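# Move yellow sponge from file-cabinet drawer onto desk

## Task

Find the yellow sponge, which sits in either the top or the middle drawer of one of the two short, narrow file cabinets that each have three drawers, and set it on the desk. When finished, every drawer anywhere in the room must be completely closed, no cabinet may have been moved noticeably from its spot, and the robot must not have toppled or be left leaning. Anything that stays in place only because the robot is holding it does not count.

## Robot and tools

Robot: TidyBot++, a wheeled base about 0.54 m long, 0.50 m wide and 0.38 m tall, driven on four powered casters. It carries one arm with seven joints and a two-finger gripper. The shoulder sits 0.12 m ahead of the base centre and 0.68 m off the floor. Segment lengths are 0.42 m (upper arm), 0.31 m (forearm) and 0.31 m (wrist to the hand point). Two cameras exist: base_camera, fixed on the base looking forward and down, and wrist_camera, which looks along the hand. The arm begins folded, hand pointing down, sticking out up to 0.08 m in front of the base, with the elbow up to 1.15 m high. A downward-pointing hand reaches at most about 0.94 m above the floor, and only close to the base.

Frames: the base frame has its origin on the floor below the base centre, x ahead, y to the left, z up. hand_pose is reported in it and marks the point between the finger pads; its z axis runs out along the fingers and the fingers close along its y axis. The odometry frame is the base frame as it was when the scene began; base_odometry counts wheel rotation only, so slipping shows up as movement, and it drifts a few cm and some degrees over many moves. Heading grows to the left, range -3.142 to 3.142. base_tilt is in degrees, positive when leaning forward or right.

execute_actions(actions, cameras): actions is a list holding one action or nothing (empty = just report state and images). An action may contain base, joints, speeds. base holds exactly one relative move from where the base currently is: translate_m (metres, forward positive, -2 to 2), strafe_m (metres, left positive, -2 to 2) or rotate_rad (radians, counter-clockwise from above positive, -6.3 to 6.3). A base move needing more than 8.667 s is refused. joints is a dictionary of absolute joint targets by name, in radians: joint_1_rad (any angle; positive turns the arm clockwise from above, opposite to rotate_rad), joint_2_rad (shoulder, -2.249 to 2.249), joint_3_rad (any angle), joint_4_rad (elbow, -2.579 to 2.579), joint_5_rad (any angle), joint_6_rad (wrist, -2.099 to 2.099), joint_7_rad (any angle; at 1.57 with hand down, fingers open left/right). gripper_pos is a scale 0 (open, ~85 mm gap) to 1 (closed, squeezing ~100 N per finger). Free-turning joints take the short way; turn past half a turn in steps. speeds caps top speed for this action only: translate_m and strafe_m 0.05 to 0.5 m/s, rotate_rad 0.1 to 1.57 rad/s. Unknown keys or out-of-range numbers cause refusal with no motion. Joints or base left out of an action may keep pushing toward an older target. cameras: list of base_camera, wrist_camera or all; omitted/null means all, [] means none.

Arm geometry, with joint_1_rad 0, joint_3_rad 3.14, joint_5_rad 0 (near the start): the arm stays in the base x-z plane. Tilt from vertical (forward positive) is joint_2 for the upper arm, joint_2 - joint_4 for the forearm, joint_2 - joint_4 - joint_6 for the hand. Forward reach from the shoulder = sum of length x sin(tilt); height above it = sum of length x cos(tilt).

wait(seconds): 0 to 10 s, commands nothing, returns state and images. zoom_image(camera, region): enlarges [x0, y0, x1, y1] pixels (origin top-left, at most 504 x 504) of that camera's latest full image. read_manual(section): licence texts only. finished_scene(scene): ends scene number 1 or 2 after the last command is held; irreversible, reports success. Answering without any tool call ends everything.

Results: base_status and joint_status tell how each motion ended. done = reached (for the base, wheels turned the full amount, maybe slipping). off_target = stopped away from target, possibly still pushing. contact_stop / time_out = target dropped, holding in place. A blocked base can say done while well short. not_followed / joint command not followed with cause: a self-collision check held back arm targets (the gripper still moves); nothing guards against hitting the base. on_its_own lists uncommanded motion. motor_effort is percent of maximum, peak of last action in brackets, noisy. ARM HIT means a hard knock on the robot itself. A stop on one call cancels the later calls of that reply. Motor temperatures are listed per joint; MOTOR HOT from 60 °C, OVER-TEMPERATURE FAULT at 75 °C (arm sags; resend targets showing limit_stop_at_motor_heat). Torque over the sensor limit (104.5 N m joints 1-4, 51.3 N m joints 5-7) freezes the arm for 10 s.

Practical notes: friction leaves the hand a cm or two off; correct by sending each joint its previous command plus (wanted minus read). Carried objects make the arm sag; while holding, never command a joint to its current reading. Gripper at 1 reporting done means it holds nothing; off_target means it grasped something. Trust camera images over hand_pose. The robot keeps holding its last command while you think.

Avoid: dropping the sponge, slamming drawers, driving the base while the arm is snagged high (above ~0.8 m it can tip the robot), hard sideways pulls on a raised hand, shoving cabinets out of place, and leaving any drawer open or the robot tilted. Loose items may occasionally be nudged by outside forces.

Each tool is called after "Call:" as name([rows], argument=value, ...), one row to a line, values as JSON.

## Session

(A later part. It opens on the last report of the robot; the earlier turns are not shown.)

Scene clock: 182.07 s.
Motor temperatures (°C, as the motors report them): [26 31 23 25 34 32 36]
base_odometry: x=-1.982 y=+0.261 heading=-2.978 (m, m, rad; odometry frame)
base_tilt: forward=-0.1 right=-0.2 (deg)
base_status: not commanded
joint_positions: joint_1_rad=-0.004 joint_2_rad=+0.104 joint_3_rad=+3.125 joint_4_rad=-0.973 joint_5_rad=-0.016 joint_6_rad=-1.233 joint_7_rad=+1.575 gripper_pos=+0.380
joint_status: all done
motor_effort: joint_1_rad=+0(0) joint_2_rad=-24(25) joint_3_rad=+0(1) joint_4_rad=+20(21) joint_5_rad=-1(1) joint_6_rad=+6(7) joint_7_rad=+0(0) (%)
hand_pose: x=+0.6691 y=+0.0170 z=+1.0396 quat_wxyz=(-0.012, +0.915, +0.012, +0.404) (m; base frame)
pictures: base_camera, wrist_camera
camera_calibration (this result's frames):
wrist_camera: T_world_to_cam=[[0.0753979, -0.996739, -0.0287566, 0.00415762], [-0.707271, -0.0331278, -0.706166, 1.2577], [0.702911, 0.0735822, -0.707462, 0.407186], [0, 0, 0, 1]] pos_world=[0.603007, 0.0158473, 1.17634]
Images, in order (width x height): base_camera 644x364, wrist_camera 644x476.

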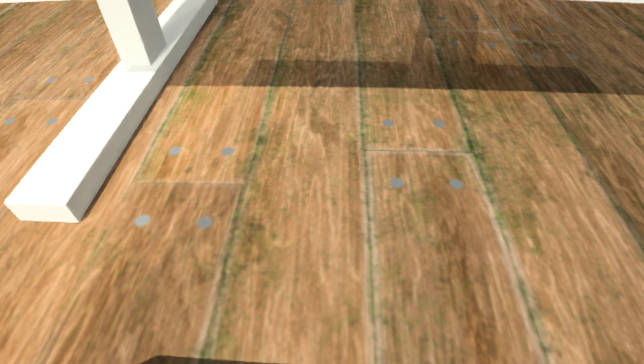

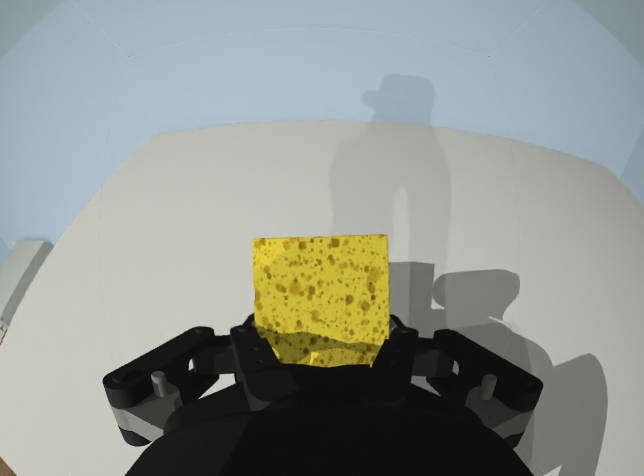

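Call:
execute_actions([
  {"joints":{"joint_2_rad":0.18,"joint_6_rad":-1.32}},
], cameras=["wrist_camera"])

Scene clock: 188.10 s.
Motor temperatures (°C, as the motors report them): [26 31 23 25 34 32 36]
base_odometry: x=-1.982 y=+0.261 heading=-2.978 (m, m, rad; odometry frame)
base_tilt: forward=-0.1 right=-0.1 (deg)
base_status: not commanded
joint_positions: joint_1_rad=-0.004 joint_2_rad=+0.173 joint_3_rad=+3.125 joint_4_rad=-0.962 joint_5_rad=-0.016 joint_6_rad=-1.283 joint_7_rad=+1.575 gripper_pos=+0.380
joint_status: all done
motor_effort: joint_1_rad=+0(0) joint_2_rad=-25(27) joint_3_rad=+1(0) joint_4_rad=+19(20) joint_5_rad=-1(0) joint_6_rad=+5(6) joint_7_rad=+0(1) (%)
hand_pose: x=+0.6821 y=+0.0170 z=+0.9953 quat_wxyz=(-0.012, +0.935, +0.012, +0.353) (m; base frame)
pictures: wrist_camera
camera_calibration (this result's frames):
wrist_camera: T_world_to_cam=[[0.0727222, -0.996726, -0.035333, 0.0102558], [-0.779786, -0.0347355, -0.625082, 1.2044], [0.621808, 0.0730095, -0.779759, 0.494012], [0, 0, 0, 1]] pos_world=[0.63125, 0.0159902, 1.13842]
Images, in order (width x height): wrist_camera 644x476.

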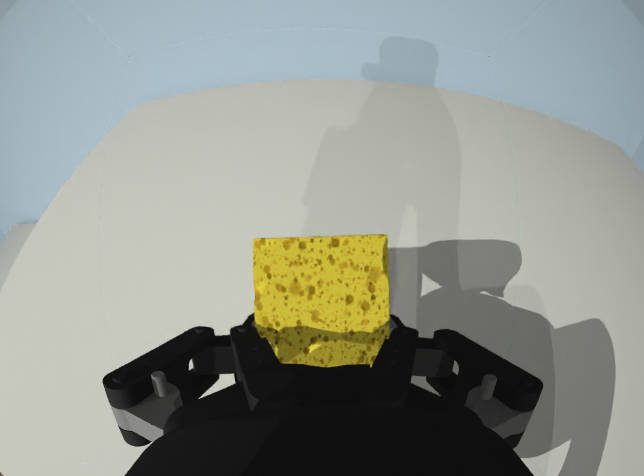

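Call:
execute_actions([
  {"joints":{"joint_6_rad":-1.4}},
], cameras=["wrist_camera"])

Scene clock: 191.53 s.
Motor temperatures (°C, as the motors report them): [26 31 23 25 34 32 36]
base_odometry: x=-1.982 y=+0.261 heading=-2.978 (m, m, rad; odometry frame)
base_tilt: forward=-0.1 right=-0.1 (deg)
base_status: not commanded
joint_positions: joint_1_rad=-0.004 joint_2_rad=+0.170 joint_3_rad=+3.125 joint_4_rad=-0.947 joint_5_rad=-0.016 joint_6_rad=-1.343 joint_7_rad=+1.575 gripper_pos=+0.380
joint_status: joint_6_rad off_target (ended at -1.343, target -1.400)
motor_effort: joint_1_rad=-1(0) joint_2_rad=-22(24) joint_3_rad=+1(0) joint_4_rad=+15(18) joint_5_rad=-1(1) joint_6_rad=+2(5) joint_7_rad=+1(1) (%)
hand_pose: x=+0.6684 y=+0.0168 z=+0.9931 quat_wxyz=(-0.012, +0.942, +0.012, +0.335) (m; base frame)
pictures: wrist_camera
camera_calibration (this result's frames):
wrist_camera: T_world_to_cam=[[0.0722687, -0.996701, -0.0369351, 0.0128908], [-0.804174, -0.0363235, -0.593283, 1.17704], [0.589984, 0.072578, -0.804146, 0.546279], [0, 0, 0, 1]] pos_world=[0.623317, 0.0159546, 1.13808]
Images, in order (width x height): wrist_camera 644x476.

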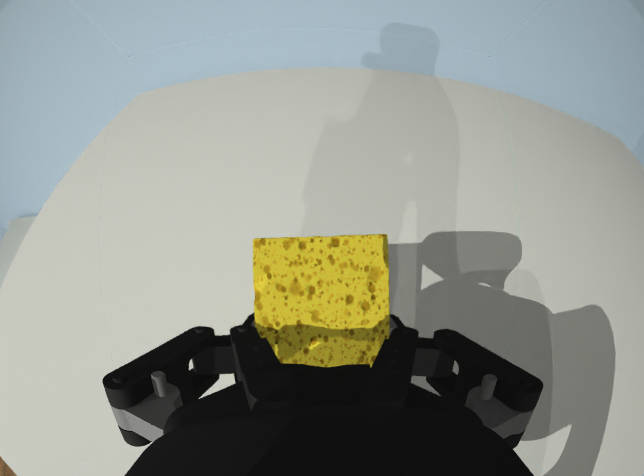

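Touching. Release.

Call:
execute_actions([
  {"joints":{"gripper_pos":0}},
], cameras=[])

Call:
execute_actions([
  {"joints":{"joint_2_rad":0.0}},
], cameras=[])

Call:
execute_actions([
  {"base":{"translate_m":-1.03}},
])

Scene clock: 196.83 s.
Motor temperatures (°C, as the motors report them): [26 31 23 25 34 32 36]
base_odometry: x=-1.982 y=+0.261 heading=-2.978 (m, m, rad; odometry frame)
base_tilt: forward=-0.1 right=-0.1 (deg)
base_status: not commanded
joint_positions: joint_1_rad=-0.004 joint_2_rad=+0.172 joint_3_rad=+3.125 joint_4_rad=-0.950 joint_5_rad=-0.016 joint_6_rad=-1.363 joint_7_rad=+1.575 gripper_pos=+0.000
joint_status: all done
motor_effort: joint_1_rad=+0(1) joint_2_rad=-25(26) joint_3_rad=+1(0) joint_4_rad=+19(19) joint_5_rad=-1(1) joint_6_rad=+5(5) joint_7_rad=+0(0) (%)
hand_pose: x=+0.6640 y=+0.0167 z=+0.9859 quat_wxyz=(-0.012, +0.947, +0.012, +0.322) (m; base frame)
pictures: none
No camera images: the call's "cameras" was empty. Leave "cameras" out to get every camera's image.

Scene clock: 198.30 s.
Motor temperatures (°C, as the motors report them): [26 31 23 25 34 32 36]
base_odometry: x=-1.982 y=+0.261 heading=-2.978 (m, m, rad; odometry frame)
base_tilt: forward=+0.0 right=-0.2 (deg)
base_status: not commanded
joint_positions: joint_1_rad=-0.004 joint_2_rad=-0.006 joint_3_rad=+3.125 joint_4_rad=-0.950 joint_5_rad=-0.016 joint_6_rad=-1.363 joint_7_rad=+1.575 gripper_pos=+0.000
joint_status: all done
motor_effort: joint_1_rad=+0(0) joint_2_rad=-17(28) joint_3_rad=+1(1) joint_4_rad=+18(20) joint_5_rad=-1(2) joint_6_rad=+6(6) joint_7_rad=+0(1) (%)
hand_pose: x=+0.6015 y=+0.0165 z=+1.0778 quat_wxyz=(-0.011, +0.914, +0.013, +0.405) (m; base frame)
pictures: none
No camera images: the call's "cameras" was empty. Leave "cameras" out to get every camera's image.

Scene clock: 201.80 s.
Motor temperatures (°C, as the motors report them): [26 31 23 25 34 32 36]
base_odometry: x=-0.965 y=+0.430 heading=-2.977 (m, m, rad; odometry frame)
base_tilt: forward=-0.1 right=-0.2 (deg)
base_status: done
joint_positions: joint_1_rad=-0.004 joint_2_rad=-0.003 joint_3_rad=+3.125 joint_4_rad=-0.950 joint_5_rad=-0.015 joint_6_rad=-1.365 joint_7_rad=+1.575 gripper_pos=+0.000
joint_status: not commanded
motor_effort: joint_1_rad=-1(2) joint_2_rad=-18(21) joint_3_rad=+1(2) joint_4_rad=+18(19) joint_5_rad=-1(2) joint_6_rad=+6(6) joint_7_rad=+1(0) (%)
hand_pose: x=+0.6020 y=+0.0161 z=+1.0759 quat_wxyz=(-0.011, +0.915, +0.013, +0.403) (m; base frame)
pictures: base_camera, wrist_camera
camera_calibration (this result's frames):
wrist_camera: T_world_to_cam=[[0.0764499, -0.996753, -0.0252705, 0.00492969], [-0.70887, -0.0365111, -0.704394, 1.23492], [0.701184, 0.0717643, -0.709359, 0.483164], [0, 0, 0, 1]] pos_world=[0.536234, 0.0153281, 1.21273]
Images, in order (width x height): base_camera 644x364, wrist_camera 644x476.

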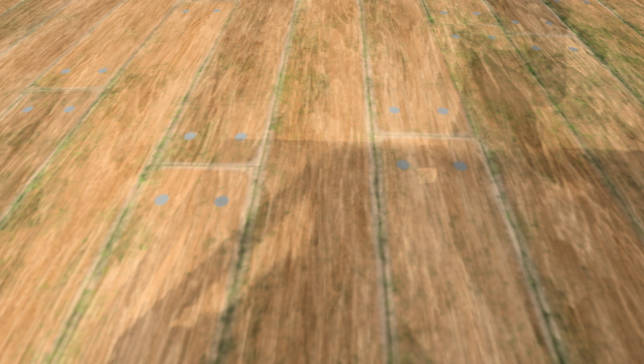

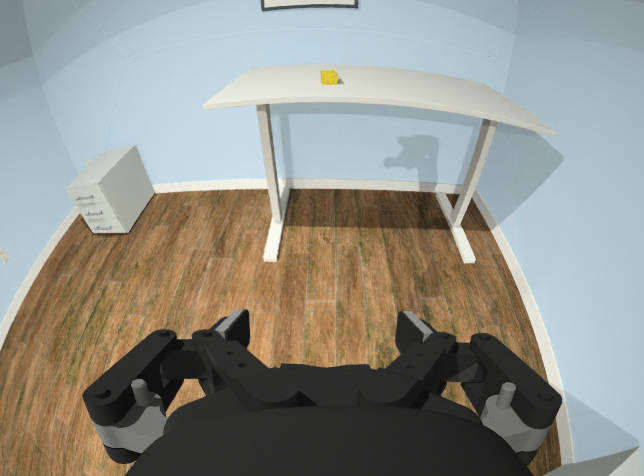

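Call:
execute_actions([
  {"base":{"strafe_m":0.62},"joints":{"joint_7_rad":0.05,"gripper_pos":0.3}},
], cameras=[])

Call:
execute_actions([
  {"base":{"rotate_rad":-1.571}},
], cameras=[])

Call:
execute_actions([
  {"joints":{"joint_2_rad":1.41,"joint_4_rad":-1.29,"joint_6_rad":1.07}},
])

Scene clock: 213.23 s.
Motor temperatures (°C, as the motors report them): [26 30 23 25 34 32 36]
base_odometry: x=-0.863 y=-0.182 heading=-2.976 (m, m, rad; odometry frame)
base_tilt: forward=+0.0 right=-0.2 (deg)
base_status: done
joint_positions: joint_1_rad=-0.004 joint_2_rad=-0.003 joint_3_rad=+3.126 joint_4_rad=-0.950 joint_5_rad=-0.015 joint_6_rad=-1.365 joint_7_rad=+0.073 gripper_pos=+0.300
joint_status: all done
motor_effort: joint_1_rad=+0(2) joint_2_rad=-18(20) joint_3_rad=+1(1) joint_4_rad=+18(19) joint_5_rad=-1(2) joint_6_rad=+6(6) joint_7_rad=+0(0) (%)
hand_pose: x=+0.6021 y=+0.0157 z=+1.0758 quat_wxyz=(-0.283, +0.678, -0.615, +0.287) (m; base frame)
pictures: none
No camera images: the call's "cameras" was empty. Leave "cameras" out to get every camera's image.

Scene clock: 215.53 s.
Motor temperatures (°C, as the motors report them): [26 30 23 25 34 32 36]
base_odometry: x=-0.863 y=-0.182 heading=+1.736 (m, m, rad; odometry frame)
base_tilt: forward=-0.1 right=-0.1 (deg)
base_status: done
joint_positions: joint_1_rad=+0.000 joint_2_rad=+0.006 joint_3_rad=+3.131 joint_4_rad=-0.950 joint_5_rad=-0.015 joint_6_rad=-1.365 joint_7_rad=+0.073 gripper_pos=+0.300
joint_status: not commanded
motor_effort: joint_1_rad=-1(2) joint_2_rad=-18(22) joint_3_rad=+1(1) joint_4_rad=+18(19) joint_5_rad=-1(2) joint_6_rad=+6(6) joint_7_rad=+1(0) (%)
hand_pose: x=+0.6057 y=+0.0109 z=+1.0716 quat_wxyz=(-0.278, +0.676, -0.620, +0.286) (m; base frame)
pictures: none
No camera images: the call's "cameras" was empty. Leave "cameras" out to get every camera's image.

Scene clock: 218.77 s.
Motor temperatures (°C, as the motors report them): [26 30 23 25 34 32 36]
base_odometry: x=-0.863 y=-0.182 heading=+1.736 (m, m, rad; odometry frame)
base_tilt: forward=-0.1 right=-0.2 (deg)
base_status: not commanded
joint_positions: joint_1_rad=+0.000 joint_2_rad=+1.411 joint_3_rad=+3.131 joint_4_rad=-1.275 joint_5_rad=-0.015 joint_6_rad=+1.032 joint_7_rad=+0.073 gripper_pos=+0.300
joint_status: all done
motor_effort: joint_1_rad=+0(1) joint_2_rad=-50(54) joint_3_rad=-1(0) joint_4_rad=+14(23) joint_5_rad=-1(0) joint_6_rad=+8(9) joint_7_rad=+1(1) (%)
hand_pose: x=+0.9829 y=+0.0012 z=+0.4411 quat_wxyz=(-0.463, +0.532, -0.508, +0.494) (m; base frame)
pictures: base_camera, wrist_camera
camera_calibration (this result's frames):
wrist_camera: T_world_to_cam=[[-0.0401466, -0.0735653, -0.996482, 0.486815], [-0.0434688, 0.99647, -0.0718132, 0.122944], [0.998248, 0.0404328, -0.0432027, -0.818909], [0, 0, 0, 1]] pos_world=[0.842363, -0.0535864, 0.458553]
Images, in order (width x height): base_camera 644x364, wrist_camera 644x476.

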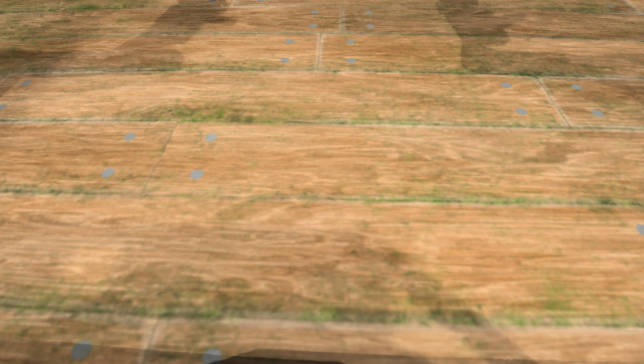

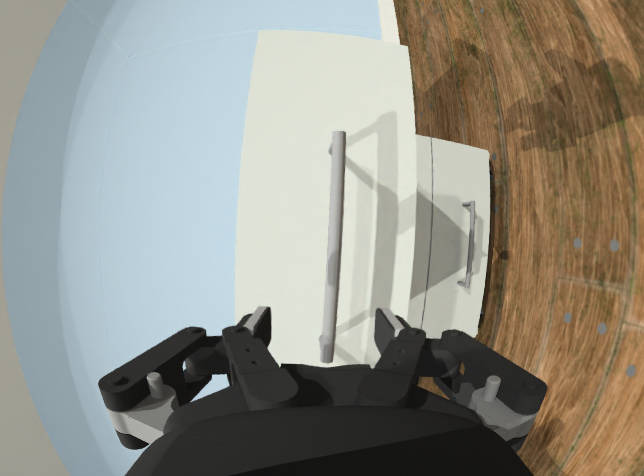

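Call:
execute_actions([
  {"base":{"translate_m":0.325},"speeds":{"translate_m":0.1}},
], cameras=["wrist_camera"])

Scene clock: 226.70 s.
Motor temperatures (°C, as the motors report them): [26 31 23 25 34 32 36]
base_odometry: x=-0.916 y=+0.138 heading=+1.735 (m, m, rad; odometry frame)
base_tilt: forward=-0.1 right=-0.2 (deg)
base_status: done
joint_positions: joint_1_rad=+0.000 joint_2_rad=+1.412 joint_3_rad=+3.131 joint_4_rad=-1.308 joint_5_rad=-0.015 joint_6_rad=+1.056 joint_7_rad=+0.073 gripper_pos=+0.300
joint_status: not commanded
motor_effort: joint_1_rad=+1(2) joint_2_rad=-50(53) joint_3_rad=+0(1) joint_4_rad=+16(24) joint_5_rad=-2(1) joint_6_rad=+7(9) joint_7_rad=+0(0) (%)
hand_pose: x=+0.9729 y=+0.0012 z=+0.4326 quat_wxyz=(-0.460, +0.535, -0.511, +0.492) (m; base frame)
pictures: wrist_camera
camera_calibration (this result's frames):
wrist_camera: T_world_to_cam=[[-0.0505508, -0.0739055, -0.995983, 0.487936], [-0.0441873, 0.996447, -0.0716972, 0.122534], [0.997744, 0.0403855, -0.0536369, -0.804302], [0, 0, 0, 1]] pos_world=[0.832567, -0.053555, 0.451621]
Images, in order (width x height): wrist_camera 644x476.

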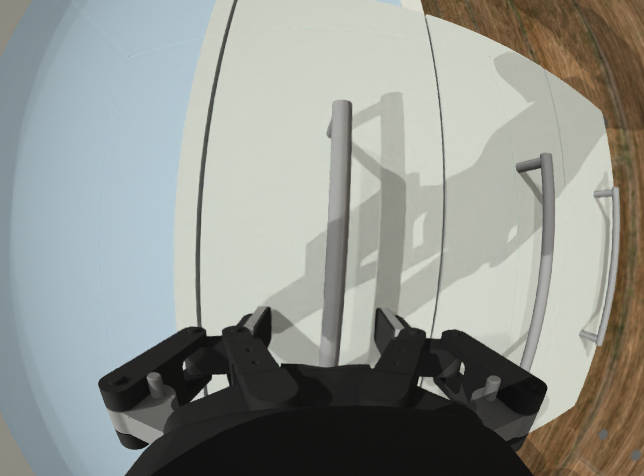

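Call:
execute_actions([
  {"base":{"translate_m":0.02},"speeds":{"translate_m":0.05}},
], cameras=[])

Call:
execute_actions([
  {"base":{"translate_m":-0.35}},
], cameras=[])

Call:
execute_actions([
  {"joints":{"joint_2_rad":0.8,"joint_4_rad":-1.2,"joint_6_rad":-0.3,"joint_7_rad":1.62}},
])

Scene clock: 233.20 s.
Motor temperatures (°C, as the motors report them): [26 31 23 25 34 32 36]
base_odometry: x=-0.920 y=+0.158 heading=+1.735 (m, m, rad; odometry frame)
base_tilt: forward=-0.1 right=-0.1 (deg)
base_status: done
joint_positions: joint_1_rad=+0.007 joint_2_rad=+1.415 joint_3_rad=+3.131 joint_4_rad=-1.339 joint_5_rad=-0.013 joint_6_rad=+1.088 joint_7_rad=+0.073 gripper_pos=+0.300
joint_status: not commanded
motor_effort: joint_1_rad=-2(7) joint_2_rad=-49(52) joint_3_rad=-1(3) joint_4_rad=+20(28) joint_5_rad=+0(3) joint_6_rad=+3(7) joint_7_rad=+0(1) (%)
hand_pose: x=+0.9633 y=-0.0039 z=+0.4266 quat_wxyz=(-0.458, +0.534, -0.512, +0.493) (m; base frame)
pictures: none
No camera images: the call's "cameras" was empty. Leave "cameras" out to get every camera's image.

Scene clock: 235.27 s.
Motor temperatures (°C, as the motors report them): [26 31 23 25 34 32 36]
base_odometry: x=-0.863 y=-0.188 heading=+1.734 (m, m, rad; odometry frame)
base_tilt: forward=-0.1 right=-0.2 (deg)
base_status: done
joint_positions: joint_1_rad=+0.004 joint_2_rad=+1.408 joint_3_rad=+3.131 joint_4_rad=-1.292 joint_5_rad=-0.013 joint_6_rad=+1.088 joint_7_rad=+0.073 gripper_pos=+0.300
joint_status: not commanded
motor_effort: joint_1_rad=+0(4) joint_2_rad=-48(52) joint_3_rad=+0(2) joint_4_rad=+13(20) joint_5_rad=-1(0) joint_6_rad=+8(9) joint_7_rad=+0(1) (%)
hand_pose: x=+0.9795 y=-0.0016 z=+0.4531 quat_wxyz=(-0.472, +0.521, -0.499, +0.506) (m; base frame)
pictures: none
No camera images: the call's "cameras" was empty. Leave "cameras" out to get every camera's image.

Scene clock: 237.53 s.
Motor temperatures (°C, as the motors report them): [26 31 23 25 34 32 36]
base_odometry: x=-0.863 y=-0.188 heading=+1.734 (m, m, rad; odometry frame)
base_tilt: forward=+0.0 right=-0.2 (deg)
base_status: not commanded
joint_positions: joint_1_rad=+0.004 joint_2_rad=+0.797 joint_3_rad=+3.131 joint_4_rad=-1.217 joint_5_rad=-0.013 joint_6_rad=-0.264 joint_7_rad=+1.580 gripper_pos=+0.300
joint_status: all done
motor_effort: joint_1_rad=+0(1) joint_2_rad=-46(53) joint_3_rad=+0(1) joint_4_rad=+20(21) joint_5_rad=-1(0) joint_6_rad=+6(9) joint_7_rad=+0(1) (%)
hand_pose: x=+0.9405 y=+0.0055 z=+0.6392 quat_wxyz=(-0.006, +0.908, -0.001, +0.419) (m; base frame)
pictures: base_camera, wrist_camera
camera_calibration (this result's frames):
wrist_camera: T_world_to_cam=[[0.0489259, -0.998473, -0.0256416, -0.0164091], [-0.684605, -0.0148308, -0.728764, 1.15952], [0.727271, 0.0532098, -0.684285, -0.103659], [0, 0, 0, 1]] pos_world=[0.870005, 0.00632831, 0.773665]
Images, in order (width x height): base_camera 644x364, wrist_camera 644x476.

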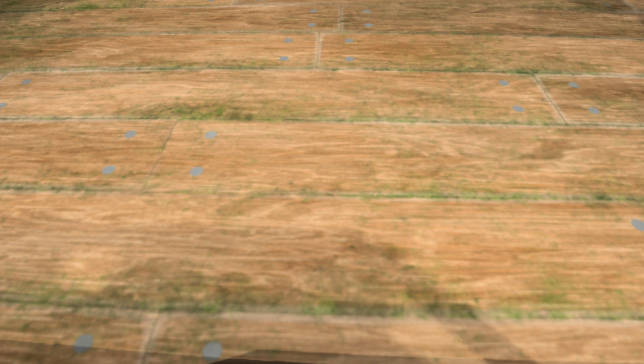

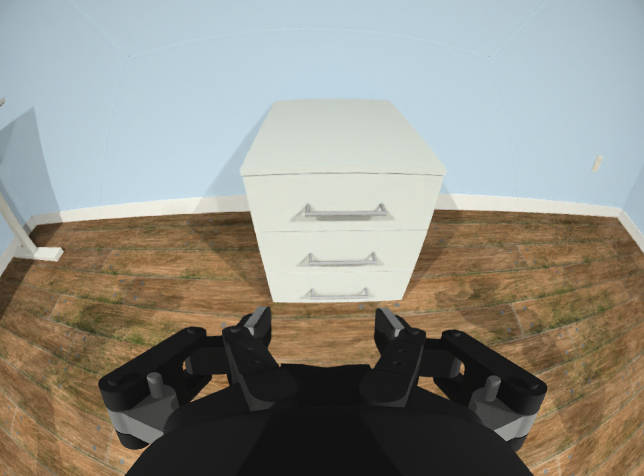

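Call:
finished_scene(scene=2)

The scene is finished: the task was done.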